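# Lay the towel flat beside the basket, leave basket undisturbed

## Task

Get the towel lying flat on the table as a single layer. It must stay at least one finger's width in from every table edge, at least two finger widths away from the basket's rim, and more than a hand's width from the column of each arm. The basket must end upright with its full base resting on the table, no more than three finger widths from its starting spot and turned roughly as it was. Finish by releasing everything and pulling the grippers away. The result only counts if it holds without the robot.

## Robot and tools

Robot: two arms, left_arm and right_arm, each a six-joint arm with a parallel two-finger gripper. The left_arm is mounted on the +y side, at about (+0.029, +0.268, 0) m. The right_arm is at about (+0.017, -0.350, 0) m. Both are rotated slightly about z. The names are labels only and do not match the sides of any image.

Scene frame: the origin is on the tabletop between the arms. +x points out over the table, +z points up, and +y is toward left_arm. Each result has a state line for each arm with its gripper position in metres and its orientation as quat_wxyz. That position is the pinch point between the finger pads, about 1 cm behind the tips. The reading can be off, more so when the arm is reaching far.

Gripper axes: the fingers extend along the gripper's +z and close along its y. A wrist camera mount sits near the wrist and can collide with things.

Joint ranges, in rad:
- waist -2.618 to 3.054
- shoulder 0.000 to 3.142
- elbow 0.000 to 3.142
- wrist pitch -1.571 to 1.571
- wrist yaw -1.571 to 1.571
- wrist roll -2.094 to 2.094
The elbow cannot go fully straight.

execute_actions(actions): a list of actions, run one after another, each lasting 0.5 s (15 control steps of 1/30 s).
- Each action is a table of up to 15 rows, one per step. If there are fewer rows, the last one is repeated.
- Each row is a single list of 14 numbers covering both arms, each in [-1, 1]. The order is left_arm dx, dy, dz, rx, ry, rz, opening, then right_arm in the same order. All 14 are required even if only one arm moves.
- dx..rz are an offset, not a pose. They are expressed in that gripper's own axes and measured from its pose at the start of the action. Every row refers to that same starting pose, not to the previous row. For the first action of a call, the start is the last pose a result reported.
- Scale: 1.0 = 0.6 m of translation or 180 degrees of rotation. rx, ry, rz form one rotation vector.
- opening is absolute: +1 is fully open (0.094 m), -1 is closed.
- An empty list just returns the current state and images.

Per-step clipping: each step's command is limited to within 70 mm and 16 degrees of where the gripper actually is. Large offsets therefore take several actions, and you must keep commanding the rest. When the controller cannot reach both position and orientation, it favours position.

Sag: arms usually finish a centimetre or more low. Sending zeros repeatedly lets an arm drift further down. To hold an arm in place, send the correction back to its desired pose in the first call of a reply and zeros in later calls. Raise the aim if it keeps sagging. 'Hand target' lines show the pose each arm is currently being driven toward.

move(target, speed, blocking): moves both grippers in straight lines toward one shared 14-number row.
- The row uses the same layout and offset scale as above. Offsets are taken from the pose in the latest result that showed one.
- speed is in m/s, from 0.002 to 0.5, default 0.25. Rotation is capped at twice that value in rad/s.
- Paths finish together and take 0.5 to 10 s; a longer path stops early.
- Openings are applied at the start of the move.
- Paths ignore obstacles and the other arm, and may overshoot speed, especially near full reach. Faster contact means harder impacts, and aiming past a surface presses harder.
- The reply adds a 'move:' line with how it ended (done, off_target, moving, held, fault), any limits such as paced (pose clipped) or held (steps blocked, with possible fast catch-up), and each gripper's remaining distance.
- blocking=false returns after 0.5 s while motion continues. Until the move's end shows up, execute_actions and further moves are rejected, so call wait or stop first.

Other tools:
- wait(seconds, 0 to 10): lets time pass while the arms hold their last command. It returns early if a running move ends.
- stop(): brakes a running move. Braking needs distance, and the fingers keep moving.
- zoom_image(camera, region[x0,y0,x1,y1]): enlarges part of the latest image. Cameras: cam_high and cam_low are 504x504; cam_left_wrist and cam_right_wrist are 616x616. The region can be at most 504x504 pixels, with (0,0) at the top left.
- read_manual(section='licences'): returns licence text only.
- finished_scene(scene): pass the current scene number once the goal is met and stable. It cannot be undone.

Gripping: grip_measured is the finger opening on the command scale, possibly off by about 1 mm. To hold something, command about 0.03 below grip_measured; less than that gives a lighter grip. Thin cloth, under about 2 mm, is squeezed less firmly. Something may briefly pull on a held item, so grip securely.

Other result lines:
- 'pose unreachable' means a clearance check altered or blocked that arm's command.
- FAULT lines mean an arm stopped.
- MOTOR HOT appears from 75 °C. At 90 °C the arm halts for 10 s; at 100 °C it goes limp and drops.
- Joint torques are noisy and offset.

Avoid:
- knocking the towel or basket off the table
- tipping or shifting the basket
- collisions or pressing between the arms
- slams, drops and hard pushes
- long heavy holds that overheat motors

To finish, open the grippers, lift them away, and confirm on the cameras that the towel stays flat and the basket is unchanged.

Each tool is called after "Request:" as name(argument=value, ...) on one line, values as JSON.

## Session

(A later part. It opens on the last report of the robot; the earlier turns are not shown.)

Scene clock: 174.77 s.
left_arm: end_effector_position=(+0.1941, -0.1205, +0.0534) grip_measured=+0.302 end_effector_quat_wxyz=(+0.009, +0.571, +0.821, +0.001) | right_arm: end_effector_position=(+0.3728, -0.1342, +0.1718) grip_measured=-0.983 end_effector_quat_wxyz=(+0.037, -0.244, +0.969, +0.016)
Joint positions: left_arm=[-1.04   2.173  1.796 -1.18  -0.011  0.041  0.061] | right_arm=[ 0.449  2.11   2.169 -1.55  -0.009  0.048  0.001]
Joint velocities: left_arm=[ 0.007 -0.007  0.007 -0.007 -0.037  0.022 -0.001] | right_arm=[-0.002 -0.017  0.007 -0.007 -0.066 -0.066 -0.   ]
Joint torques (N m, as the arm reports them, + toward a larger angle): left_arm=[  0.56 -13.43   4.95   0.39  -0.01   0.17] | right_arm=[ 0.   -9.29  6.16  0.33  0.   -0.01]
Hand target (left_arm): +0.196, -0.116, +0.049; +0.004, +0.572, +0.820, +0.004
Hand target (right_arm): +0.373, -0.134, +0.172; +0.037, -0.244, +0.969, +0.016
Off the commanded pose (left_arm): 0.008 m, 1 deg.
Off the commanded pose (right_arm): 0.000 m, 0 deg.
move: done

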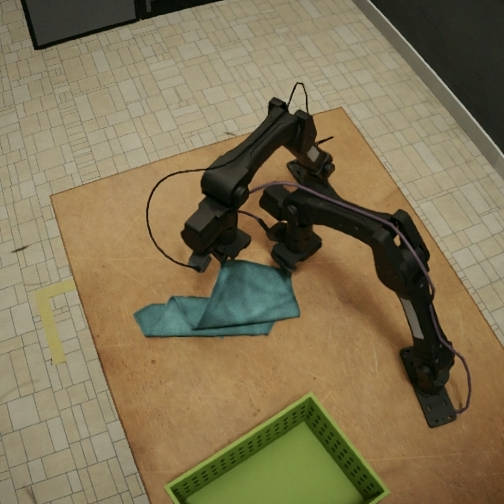

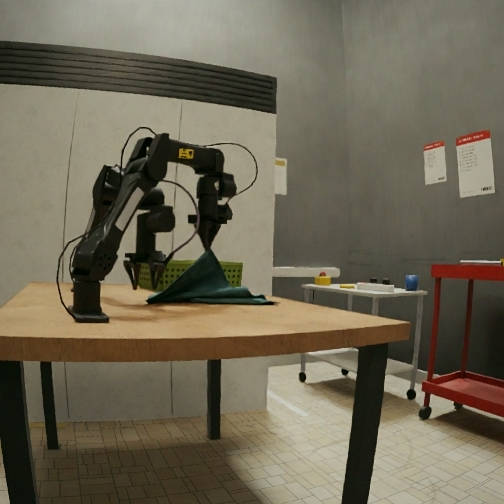

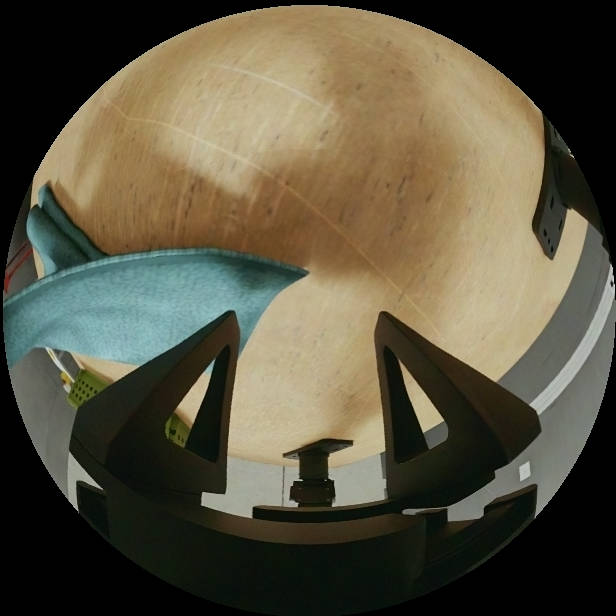

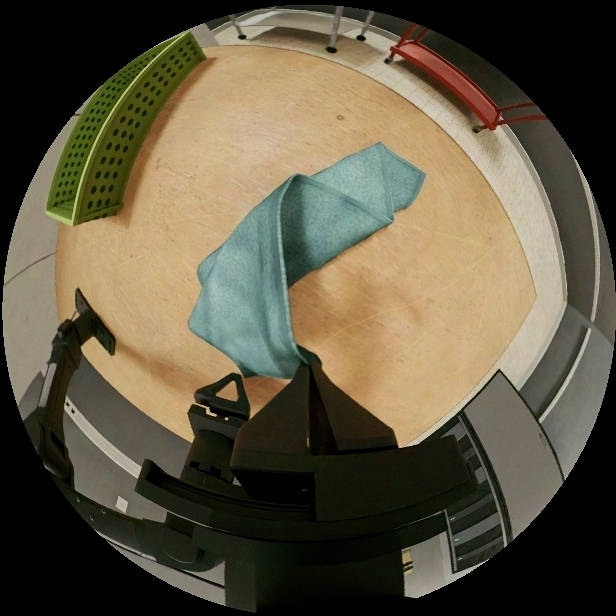

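Request:
move(target=[0.02,0.028,0.0,0,0,0.23,0.3, 0,0,0,0,0,0,-1], speed=0.1)

Scene clock: 189.27 s.
left_arm: end_effector_position=(+0.2044, -0.1084, +0.0531) grip_measured=+0.302 end_effector_quat_wxyz=(+0.008, +0.823, +0.568, +0.004) | right_arm: end_effector_position=(+0.3728, -0.1342, +0.1718) grip_measured=-0.983 end_effector_quat_wxyz=(+0.037, -0.244, +0.969, +0.016)
Joint positions: left_arm=[-1.006  2.144  1.749 -1.162 -0.011  0.792  0.061] | right_arm=[ 0.449  2.11   2.169 -1.55  -0.009  0.048  0.001]
Joint velocities: left_arm=[ 0.017  0.012 -0.002  0.007 -0.022 -0.007  0.   ] | right_arm=[-0.002 -0.002 -0.007 -0.022 -0.022  0.066  0.   ]
Joint torques (N m, as the arm reports them, + toward a larger angle): left_arm=[  0.52 -14.46   4.77   0.35  -0.01   0.12] | right_arm=[ 0.   -9.29  6.16  0.33  0.   -0.01]
Hand target (left_arm): +0.206, -0.103, +0.053; +0.007, +0.824, +0.566, +0.004
Hand target (right_arm): +0.373, -0.134, +0.172; +0.037, -0.244, +0.969, +0.016
Off the commanded pose (left_arm): 0.005 m, 0 deg.
Off the commanded pose (right_arm): 0.000 m, 0 deg.
move: done

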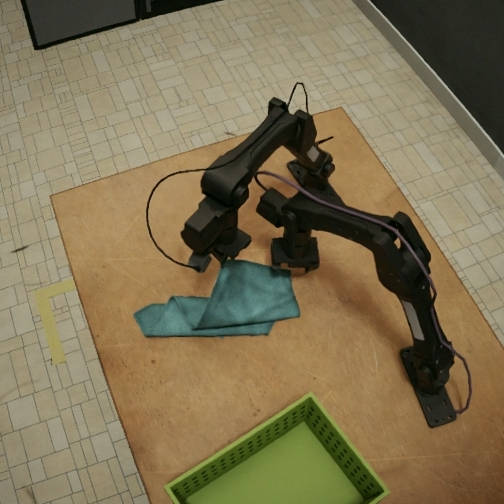

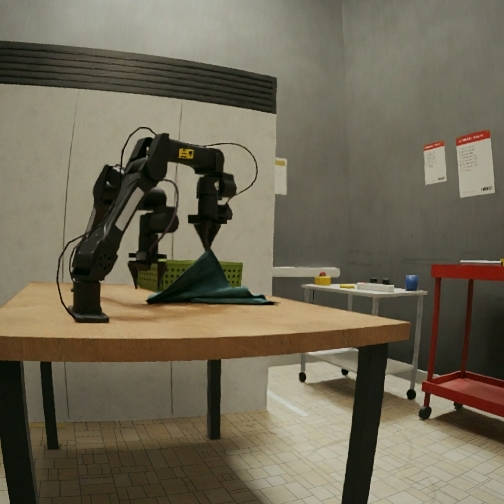

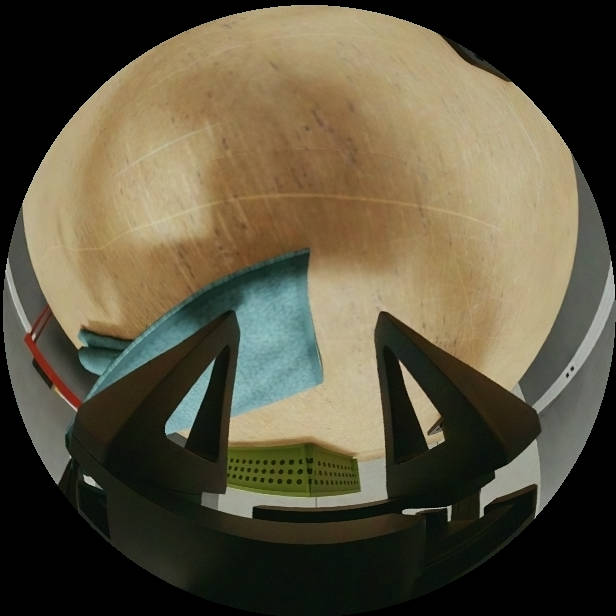

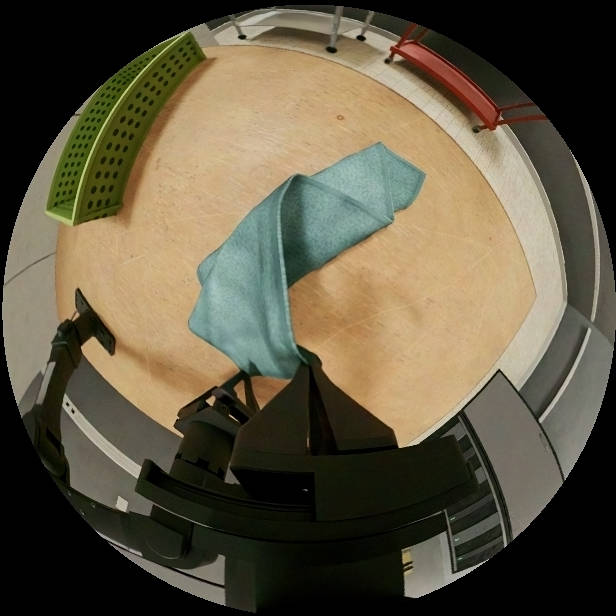

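Request:
move(target=[0.008,0,0.066,0,0,0,0.3, 0,0,0,0,0,0,-1], speed=0.05)

Scene clock: 192.10 s.
left_arm: end_effector_position=(+0.2056, -0.1111, +0.0226) grip_measured=+0.302 end_effector_quat_wxyz=(+0.019, +0.824, +0.567, +0.002) | right_arm: end_effector_position=(+0.3728, -0.1342, +0.1718) grip_measured=-0.983 end_effector_quat_wxyz=(+0.037, -0.244, +0.969, +0.016)
Joint positions: left_arm=[-1.006  2.16   1.651 -1.025 -0.011  0.795  0.061] | right_arm=[ 0.449  2.11   2.169 -1.55  -0.009  0.048  0.001]
Joint velocities: left_arm=[-0.002  0.012  0.017 -0.022  0.066  0.022  0.001] | right_arm=[-0.012  0.007  0.017  0.022  0.037  0.007 -0.   ]
Joint torques (N m, as the arm reports them, + toward a larger angle): left_arm=[  0.71 -12.42   4.97   0.42  -0.02   0.03] | right_arm=[ 0.   -9.3   6.16  0.33  0.   -0.01]
Hand target (left_arm): +0.206, -0.105, +0.014; +0.008, +0.823, +0.568, +0.004
Hand target (right_arm): +0.373, -0.134, +0.172; +0.037, -0.244, +0.969, +0.016
Off the commanded pose (left_arm): 0.011 m, 1 deg.
Off the commanded pose (right_arm): 0.000 m, 0 deg.
move: off_target (left_arm)

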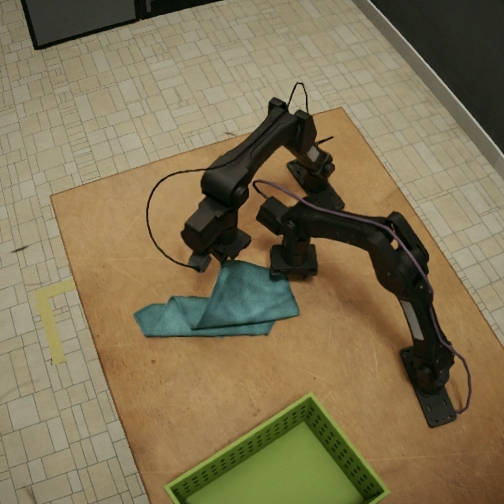

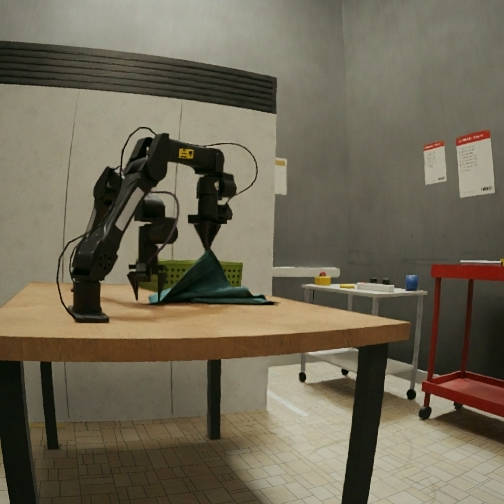

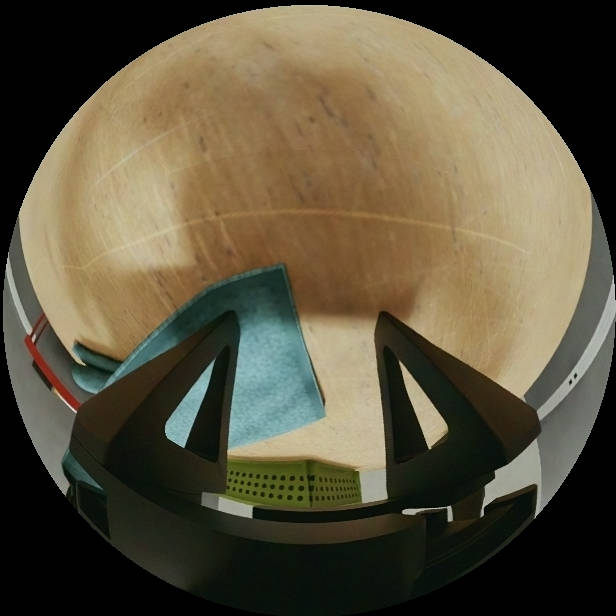

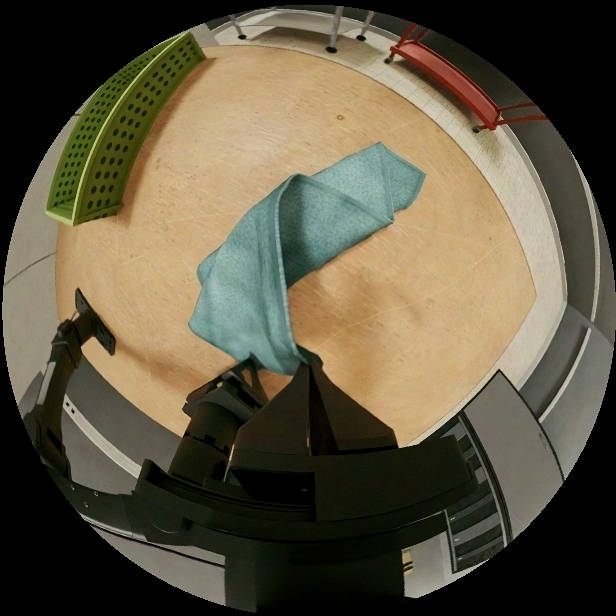

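Request:
execute_actions(actions=[[[0,0,0.012,0,0,0,0.3, 0,0,0,0,0,0,-1]],[[0,0,0,0,0,0,0.0, 0,0,0,0,0,0,-1],[0,0,0,0,0,0,-0.3, 0,0,0,0,0,0,-1],[0,0,0,0,0,0,-0.5, 0,0,0,0,0,0,-1],[0,0,0,0,0,0,-0.7, 0,0,0,0,0,0,-1],[0,0,0,0,0,0,-0.85, 0,0,0,0,0,0,-1],[0,0,0,0,0,0,-1, 0,0,0,0,0,0,-1]]])

Scene clock: 196.00 s.
left_arm: end_effector_position=(+0.2073, -0.1148, +0.0228) grip_measured=-0.985 end_effector_quat_wxyz=(+0.027, +0.823, +0.567, +0.001) | right_arm: end_effector_position=(+0.3728, -0.1342, +0.1718) grip_measured=-0.983 end_effector_quat_wxyz=(+0.037, -0.244, +0.969, +0.016)
Joint positions: left_arm=[-1.006  2.16   1.651 -1.008 -0.011  0.795  0.001] | right_arm=[ 0.449  2.11   2.169 -1.55  -0.009  0.048  0.001]
Joint velocities: left_arm=[ 0.017 -0.002  0.002  0.066 -0.022  0.007  0.001] | right_arm=[ 0.007 -0.002  0.007 -0.066 -0.037  0.037 -0.001]
Joint torques (N m, as the arm reports them, + toward a larger angle): left_arm=[ -0.03 -13.2    6.8    0.37   0.     0.03] | right_arm=[ 0.   -9.29  6.16  0.33  0.   -0.01]
Hand target (left_arm): +0.207, -0.115, +0.023; +0.027, +0.823, +0.567, +0.001
Hand target (right_arm): +0.373, -0.134, +0.172; +0.037, -0.244, +0.969, +0.016
Off the commanded pose (left_arm): 0.000 m, 0 deg.
Off the commanded pose (right_arm): 0.000 m, 0 deg.

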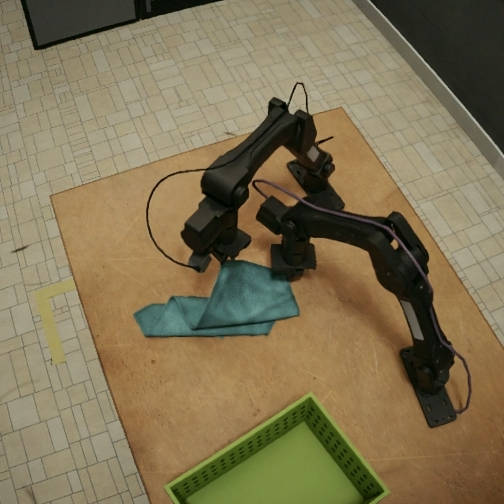

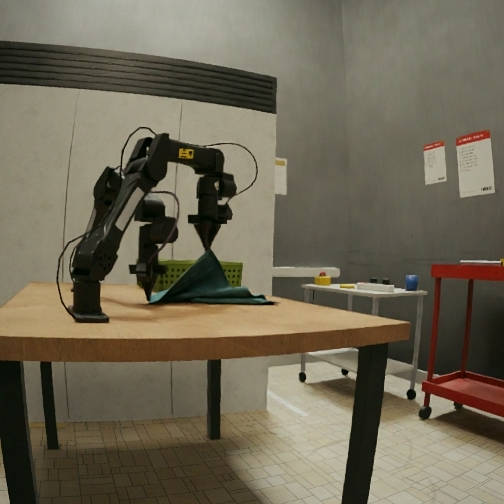

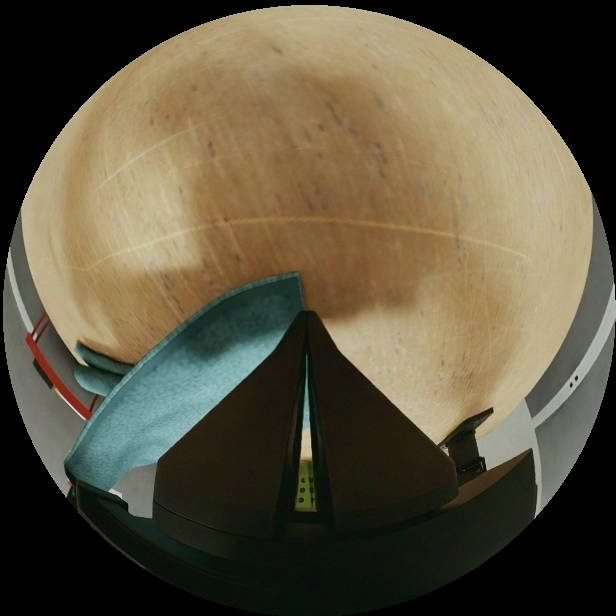

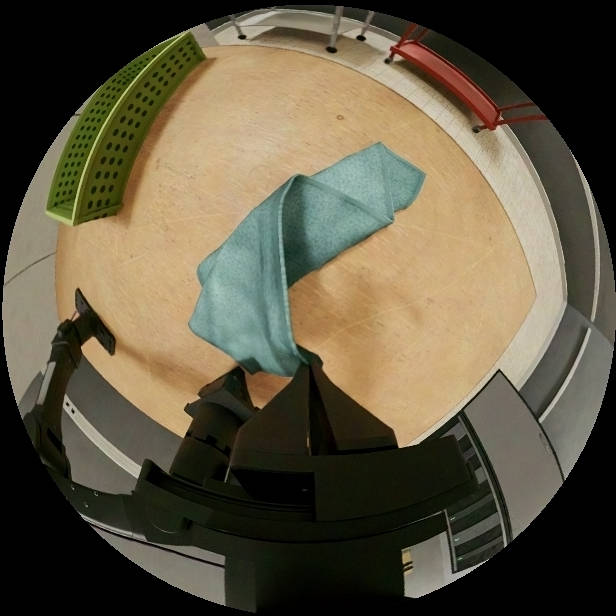

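Request:
move(target=[0.0,0,-0.14,0,0,0,-1, 0,0,0,0,0,0,-1], speed=0.08)

Scene clock: 199.37 s.
left_arm: end_effector_position=(+0.2041, -0.1079, +0.0960) grip_measured=-0.985 end_effector_quat_wxyz=(+0.018, +0.824, +0.567, +0.002) | right_arm: end_effector_position=(+0.3728, -0.1342, +0.1718) grip_measured=-0.983 end_effector_quat_wxyz=(+0.037, -0.244, +0.969, +0.016)
Joint positions: left_arm=[-1.006  2.106  1.861 -1.291 -0.011  0.795  0.001] | right_arm=[ 0.449  2.11   2.169 -1.55  -0.009  0.048  0.001]
Joint velocities: left_arm=[-0.027  0.002 -0.002 -0.007  0.007 -0.037 -0.001] | right_arm=[-0.002  0.007  0.022 -0.007 -0.022  0.007  0.   ]
Joint torques (N m, as the arm reports them, + toward a larger angle): left_arm=[  0.11 -13.68   9.5    0.18  -0.01   0.03] | right_arm=[ 0.   -9.28  6.16  0.33  0.   -0.01]
Hand target (left_arm): +0.205, -0.110, +0.107; +0.027, +0.823, +0.567, +0.001
Hand target (right_arm): +0.373, -0.134, +0.172; +0.037, -0.244, +0.969, +0.016
Off the commanded pose (left_arm): 0.011 m, 1 deg.
Off the commanded pose (right_arm): 0.000 m, 0 deg.
move: off_target (left_arm)

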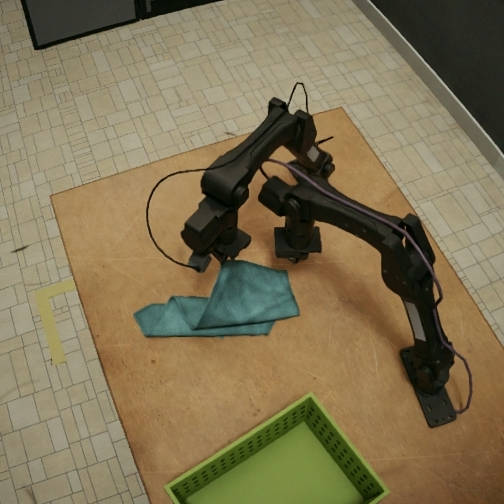

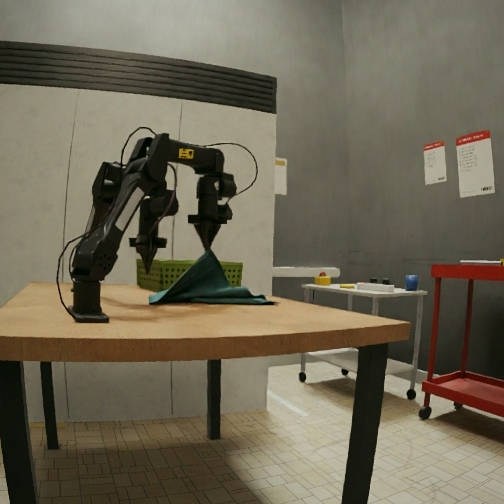

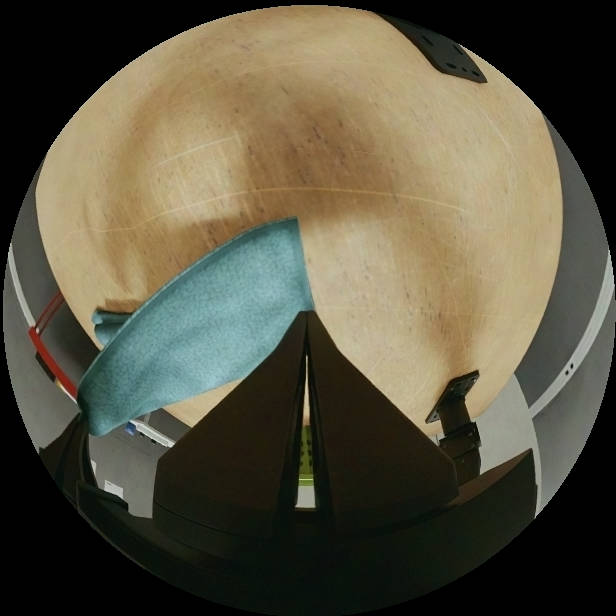

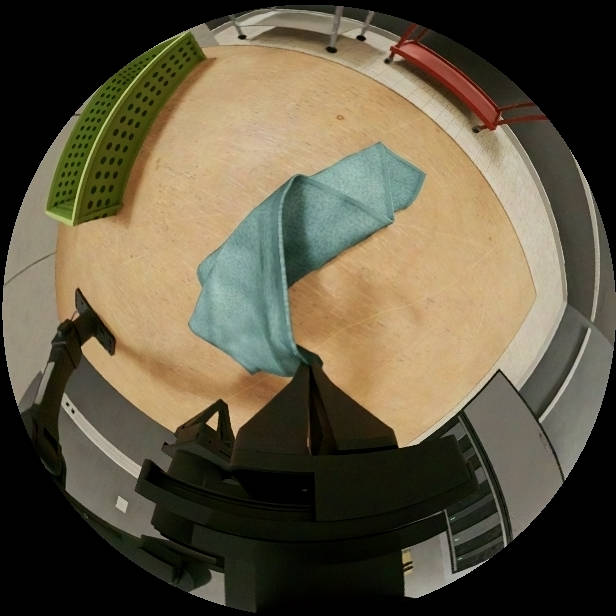

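Request:
move(target=[-0.008,0.012,0.125,0,0,0,0.3, 0,0,0,0,0,0,-1], speed=0.08)

Scene clock: 203.67 s.
left_arm: end_effector_position=(+0.2109, -0.1227, +0.0299) grip_measured=+0.298 end_effector_quat_wxyz=(+0.027, +0.823, +0.567, +0.001) | right_arm: end_effector_position=(+0.3728, -0.1342, +0.1718) grip_measured=-0.983 end_effector_quat_wxyz=(+0.037, -0.244, +0.969, +0.016)
Joint positions: left_arm=[-1.006  2.186  1.722 -1.052 -0.011  0.795  0.061] | right_arm=[ 0.449  2.11   2.169 -1.55  -0.009  0.048  0.001]
Joint velocities: left_arm=[-0.002  0.017 -0.012 -0.051 -0.037 -0.022  0.   ] | right_arm=[ 0.022 -0.017 -0.007  0.051  0.037 -0.007  0.   ]
Joint torques (N m, as the arm reports them, + toward a larger angle): left_arm=[  0.31 -12.86   5.13   0.47   0.03   0.06] | right_arm=[ 0.   -9.29  6.16  0.33  0.   -0.01]
Hand target (left_arm): +0.210, -0.117, +0.022; +0.017, +0.824, +0.567, +0.002
Hand target (right_arm): +0.373, -0.134, +0.172; +0.037, -0.244, +0.969, +0.016
Off the commanded pose (left_arm): 0.010 m, 1 deg.
Off the commanded pose (right_arm): 0.000 m, 0 deg.
move: done

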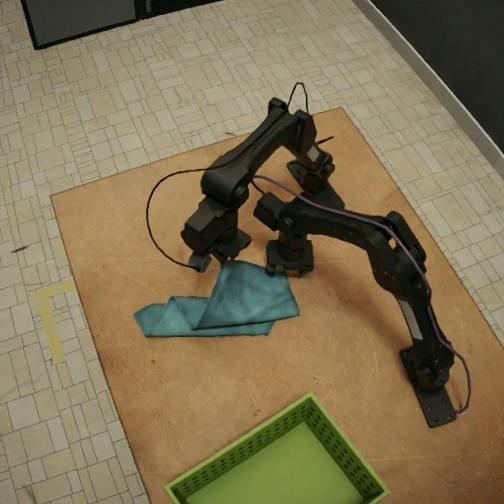

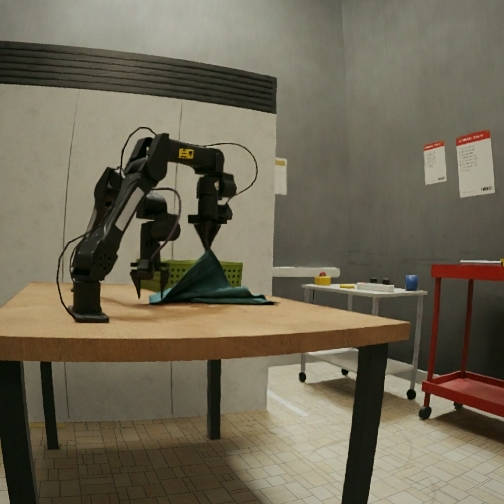

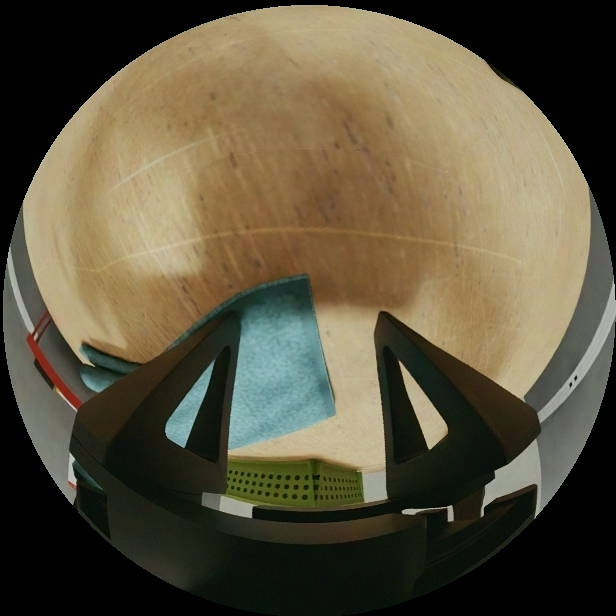

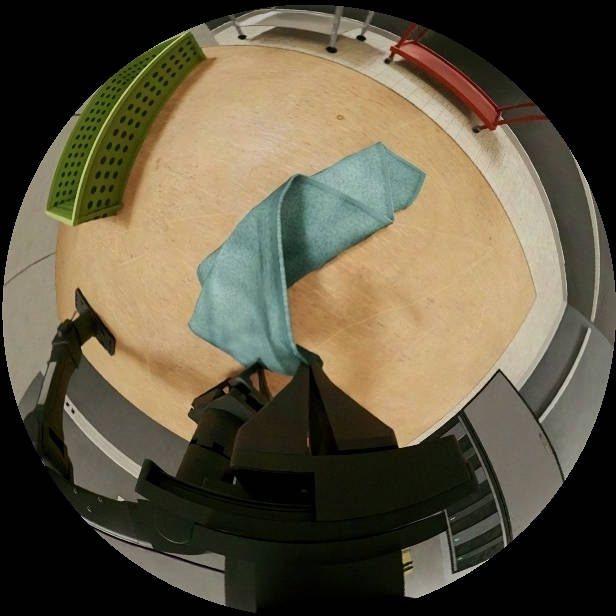

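Request:
move(target=[0,0.005,0.04,0,0,0,0.3, 0,0,0,0,0,0,-1], speed=0.04)

Scene clock: 205.83 s.
left_arm: end_effector_position=(+0.2164, -0.1347, +0.0194) grip_measured=+0.298 end_effector_quat_wxyz=(+0.045, +0.823, +0.566, -0.003) | right_arm: end_effector_position=(+0.3728, -0.1342, +0.1718) grip_measured=-0.983 end_effector_quat_wxyz=(+0.037, -0.244, +0.969, +0.016)
Joint positions: left_arm=[-1.006  2.214  1.722 -0.989 -0.011  0.795  0.061] | right_arm=[ 0.449  2.11   2.169 -1.55  -0.009  0.048  0.001]
Joint velocities: left_arm=[-0.002  0.007 -0.012  0.022 -0.007 -0.022  0.001] | right_arm=[-0.002 -0.017 -0.012 -0.037 -0.007 -0.007 -0.001]
Joint torques (N m, as the arm reports them, + toward a larger angle): left_arm=[  0.37 -13.02   3.82   0.48   0.01   0.09] | right_arm=[ 0.   -9.29  6.16  0.33  0.   -0.01]
Hand target (left_arm): +0.214, -0.125, +0.006; +0.027, +0.823, +0.567, +0.001
Hand target (right_arm): +0.373, -0.134, +0.172; +0.037, -0.244, +0.969, +0.016
Off the commanded pose (left_arm): 0.017 m, 2 deg.
Off the commanded pose (right_arm): 0.000 m, 0 deg.
move: off_target (left_arm)

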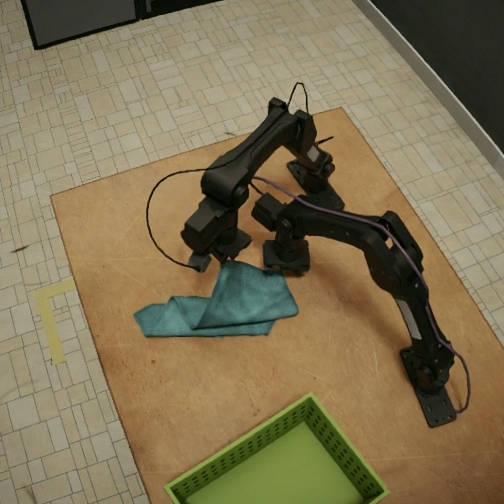

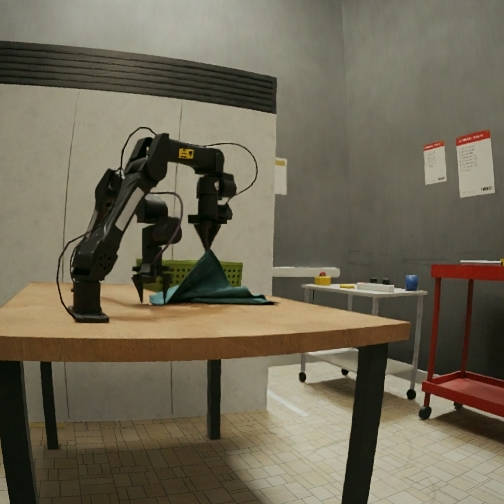

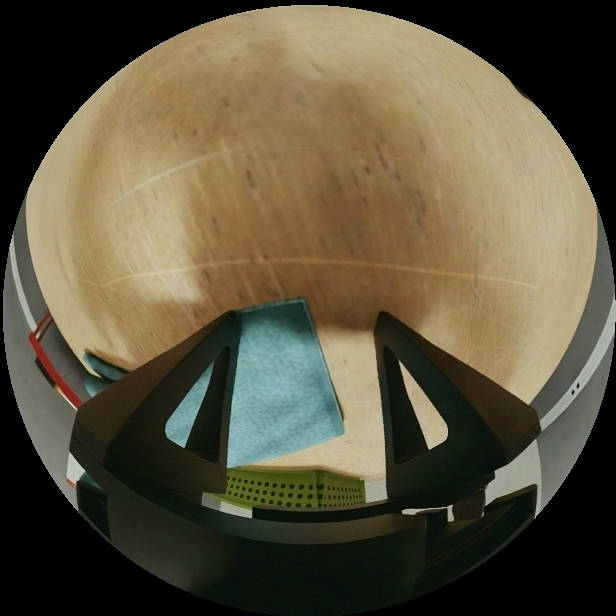

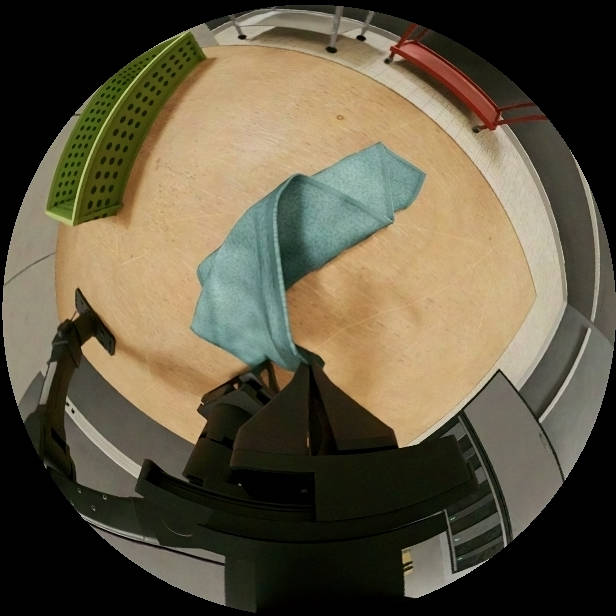

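Request:
execute_actions(actions=[[[0,0,0,0,0,0,0.0, 0,0,0,0,0,0,-1],[0,0,0,0,0,0,-0.2, 0,0,0,0,0,0,-1],[0,0,0,0,0,0,-0.4, 0,0,0,0,0,0,-1],[0,0,0,0,0,0,-0.55, 0,0,0,0,0,0,-1],[0,0,0,0,0,0,-0.7, 0,0,0,0,0,0,-1],[0,0,0,0,0,0,-0.85, 0,0,0,0,0,0,-1],[0,0,0,0,0,0,-1, 0,0,0,0,0,0,-1]]])

Scene clock: 209.37 s.
left_arm: end_effector_position=(+0.2165, -0.1350, +0.0194) grip_measured=-0.985 end_effector_quat_wxyz=(+0.046, +0.823, +0.566, -0.003) | right_arm: end_effector_position=(+0.3728, -0.1342, +0.1718) grip_measured=-0.983 end_effector_quat_wxyz=(+0.037, -0.244, +0.969, +0.016)
Joint positions: left_arm=[-1.006  2.214  1.722 -0.987 -0.011  0.795  0.001] | right_arm=[ 0.449  2.11   2.169 -1.55  -0.009  0.048  0.001]
Joint velocities: left_arm=[-0.002  0.012  0.002 -0.007  0.007 -0.022 -0.001] | right_arm=[ 0.007  0.007  0.002 -0.037 -0.081 -0.051 -0.   ]
Joint torques (N m, as the arm reports them, + toward a larger angle): left_arm=[  0.12 -13.78   6.96   0.43   0.03   0.01] | right_arm=[ 0.   -9.29  6.16  0.33  0.   -0.01]
Hand target (left_arm): +0.216, -0.135, +0.019; +0.045, +0.823, +0.566, -0.003
Hand target (right_arm): +0.373, -0.134, +0.172; +0.037, -0.244, +0.969, +0.016
Off the commanded pose (left_arm): 0.000 m, 0 deg.
Off the commanded pose (right_arm): 0.000 m, 0 deg.

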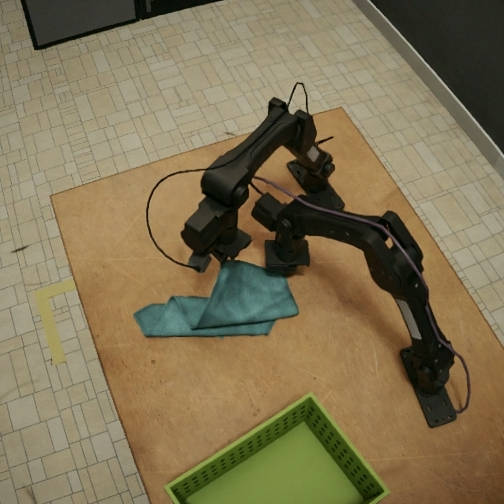

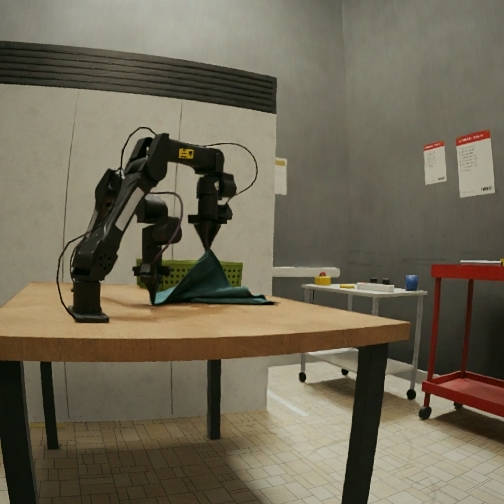

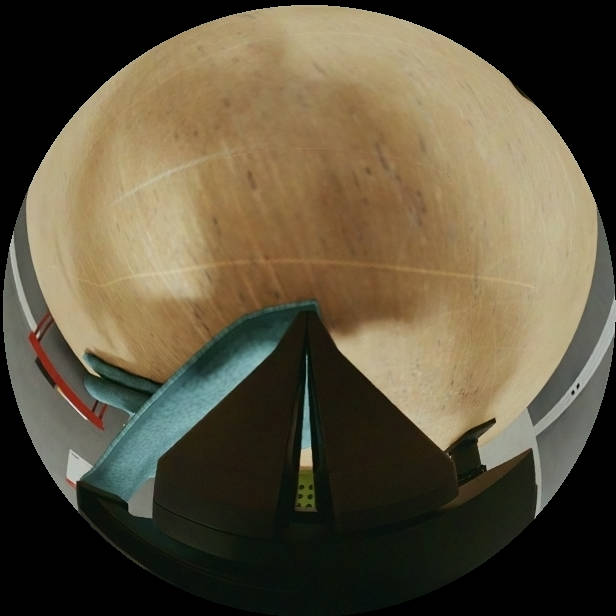

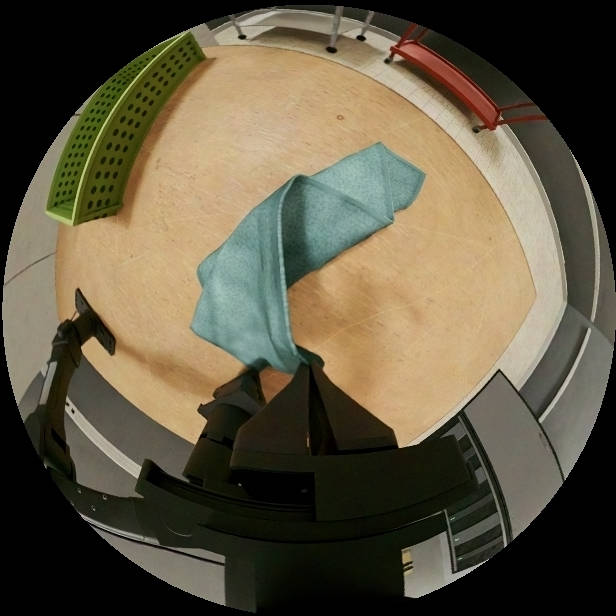

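Request:
move(target=[0.03,-0.02,-0.14,0,0,0,-1, 0,0,0,0,0,0,-1], speed=0.08)

Scene clock: 211.77 s.
left_arm: end_effector_position=(+0.2032, -0.1060, +0.0911) grip_measured=-0.985 end_effector_quat_wxyz=(+0.038, +0.823, +0.566, -0.001) | right_arm: end_effector_position=(+0.3728, -0.1342, +0.1718) grip_measured=-0.983 end_effector_quat_wxyz=(+0.037, -0.244, +0.969, +0.016)
Joint positions: left_arm=[-1.006  2.055  1.761 -1.203 -0.011  0.796  0.001] | right_arm=[ 0.449  2.11   2.169 -1.55  -0.009  0.048  0.001]
Joint velocities: left_arm=[-0.002  0.022  0.007 -0.007  0.11   0.051  0.   ] | right_arm=[ 0.007 -0.002 -0.017 -0.051 -0.022  0.022 -0.   ]
Joint torques (N m, as the arm reports them, + toward a larger angle): left_arm=[  0.88 -13.01   9.4    0.26   0.03   0.12] | right_arm=[ 0.   -9.29  6.16  0.33  0.01 -0.01]
Hand target (left_arm): +0.208, -0.107, +0.101; +0.046, +0.823, +0.566, -0.003
Hand target (right_arm): +0.373, -0.134, +0.172; +0.037, -0.244, +0.969, +0.016
Off the commanded pose (left_arm): 0.011 m, 1 deg.
Off the commanded pose (right_arm): 0.000 m, 0 deg.
move: off_target (left_arm)

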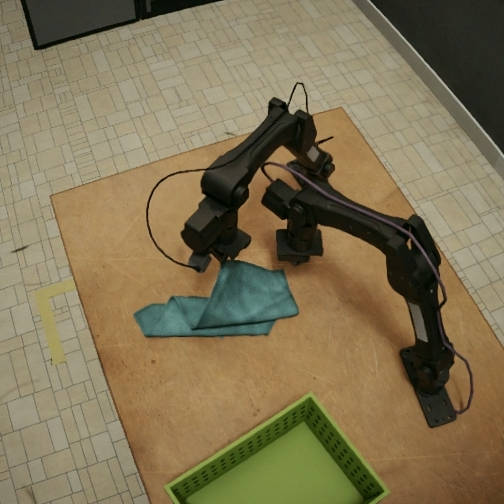

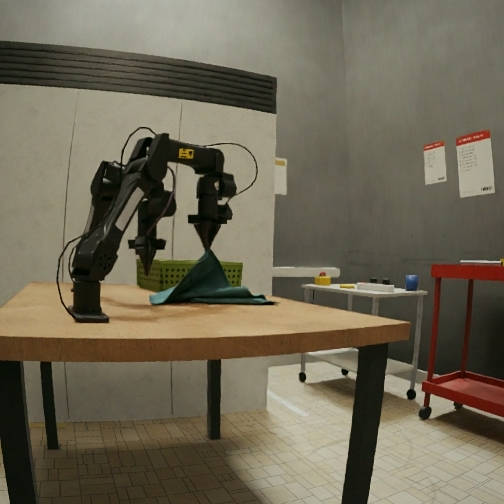

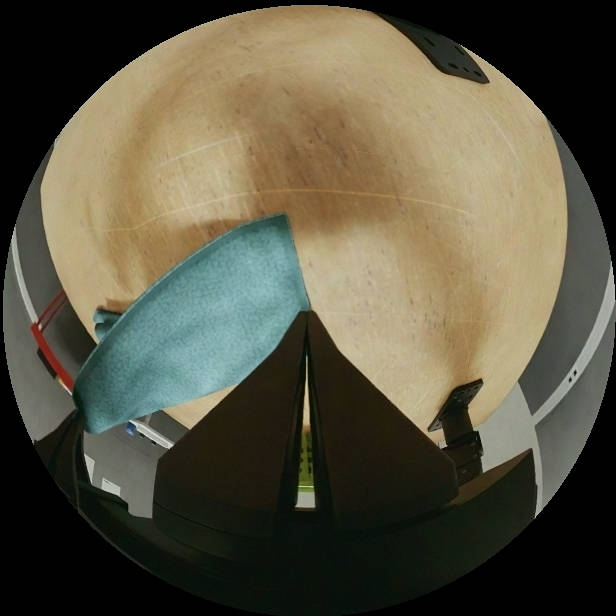

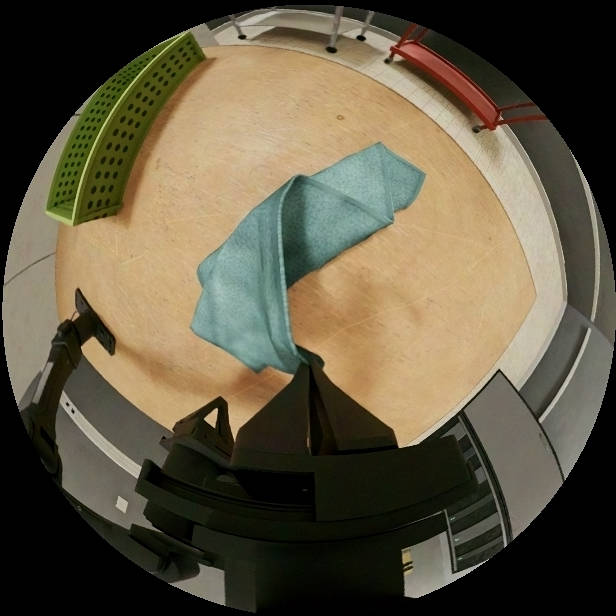

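Request:
move(target=[0.12,-0.05,-0.08,0,0,0,1, -0.024,0.004,-0.30,0,-0.19,0,-1], speed=0.12)

Scene clock: 223.10 s.
left_arm: end_effector_position=(+0.2027, -0.0345, +0.1356) grip_measured=+1.000 end_effector_quat_wxyz=(+0.050, +0.822, +0.567, +0.001) | right_arm: end_effector_position=(+0.3771, -0.1373, +0.3284) grip_measured=-0.983 end_effector_quat_wxyz=(+0.283, -0.229, +0.928, +0.077)
Joint positions: left_arm=[-0.923  1.771  1.552 -1.252 -0.011  0.876  0.094] | right_arm=[ 0.449  1.813  2.256 -1.418  0.018  0.051  0.001]
Joint velocities: left_arm=[ 0.007 -0.022  0.007 -0.037  0.007  0.051  0.   ] | right_arm=[ 0.017 -0.002 -0.007 -0.007 -0.051 -0.007 -0.   ]
Joint torques (N m, as the arm reports them, + toward a larger angle): left_arm=[  0.64 -10.81   5.03   0.31   0.06   0.11] | right_arm=[ 1.08 -9.15  8.48  1.29  0.07  0.07]
Hand target (left_arm): +0.199, -0.025, +0.133; +0.037, +0.823, +0.566, -0.001
Hand target (right_arm): +0.374, -0.134, +0.353; +0.320, -0.227, +0.916, +0.087
Off the commanded pose (left_arm): 0.010 m, 1 deg.
Off the commanded pose (right_arm): 0.025 m, 5 deg.
move: off_target (right_arm)

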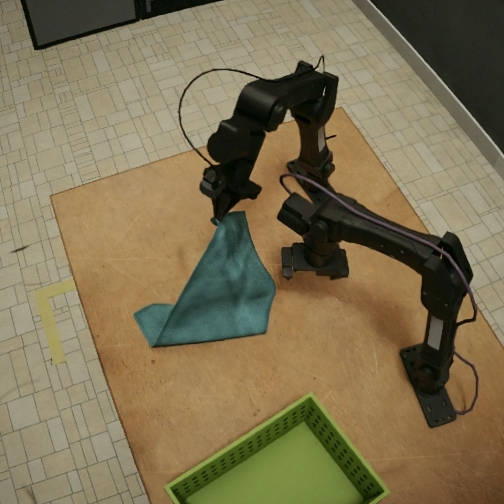

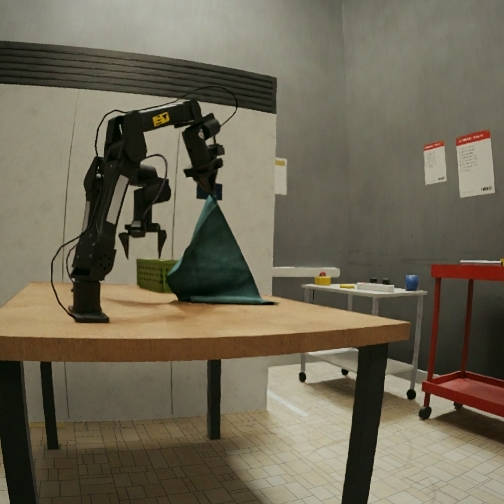

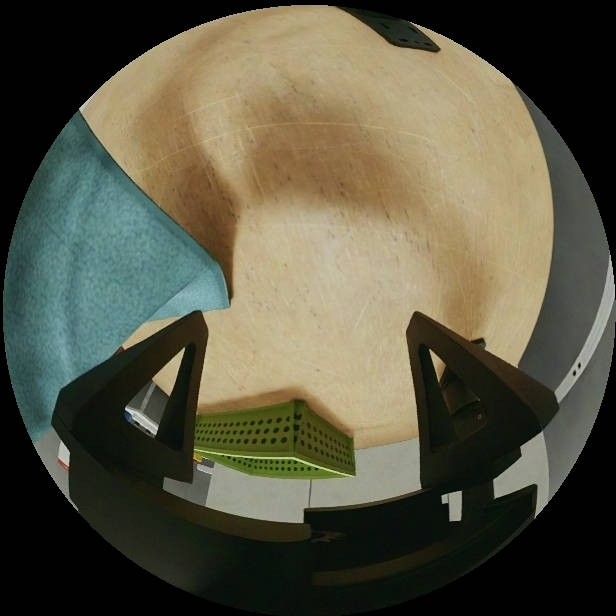

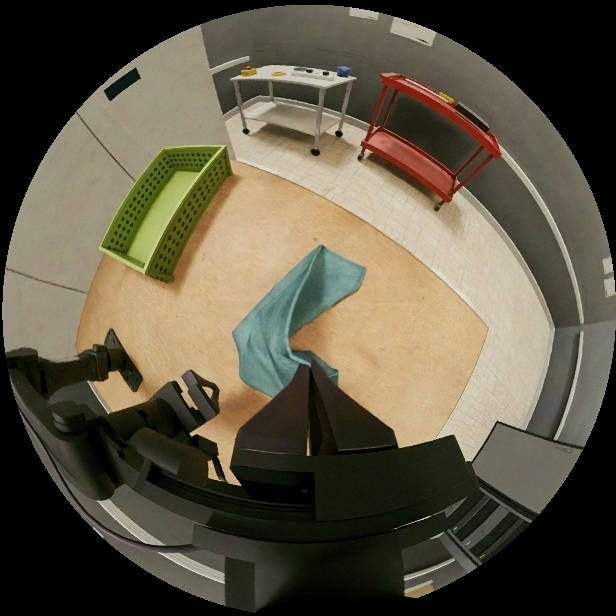

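Request:
zoom_image(camera="cam_high", region=[120, 190, 320, 360])

Request:
zoom_image(camera="cam_low", region=[130, 180, 300, 320])

Request:
zoom_image(camera="cam_left_wrist", region=[0, 80, 320, 400])

Region (120, 190, 320, 360) of cam_high's 504x504 image, scaled by 2.520, with more detail than that image has; it fills the top 428 rows of this view, and the rest is white.

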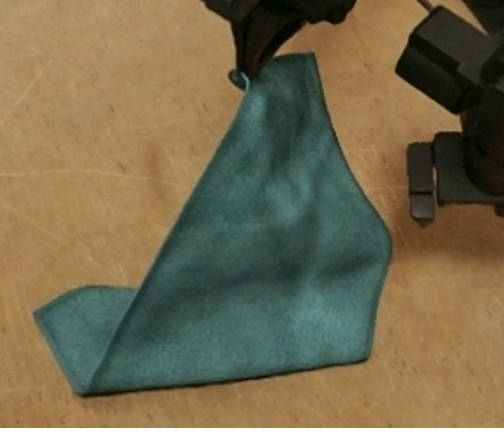

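Region (130, 180, 300, 320) of cam_low's 504x504 image, scaled by 2.965, with more detail than that image has; it fills the top 415 rows of this view, and the rest is white.

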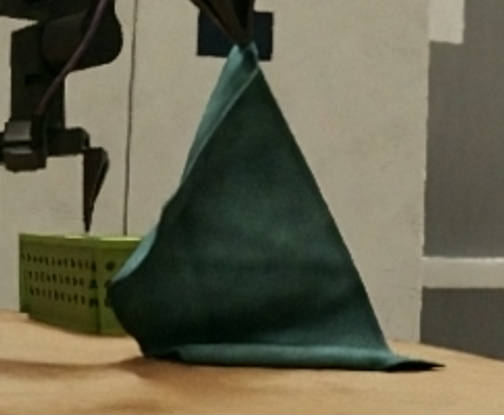

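Region (0, 80, 320, 400) of cam_left_wrist's 616x616 image, scaled by 1.575, with more detail than that image has.

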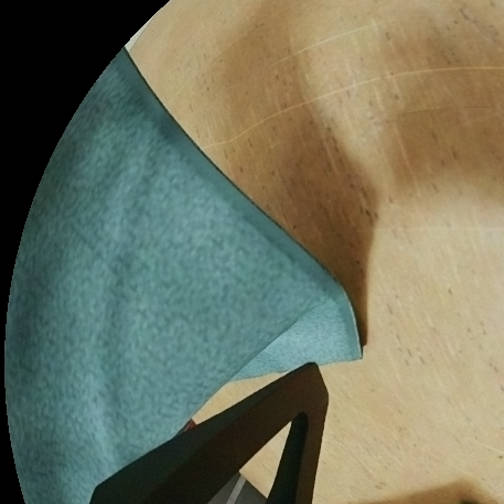

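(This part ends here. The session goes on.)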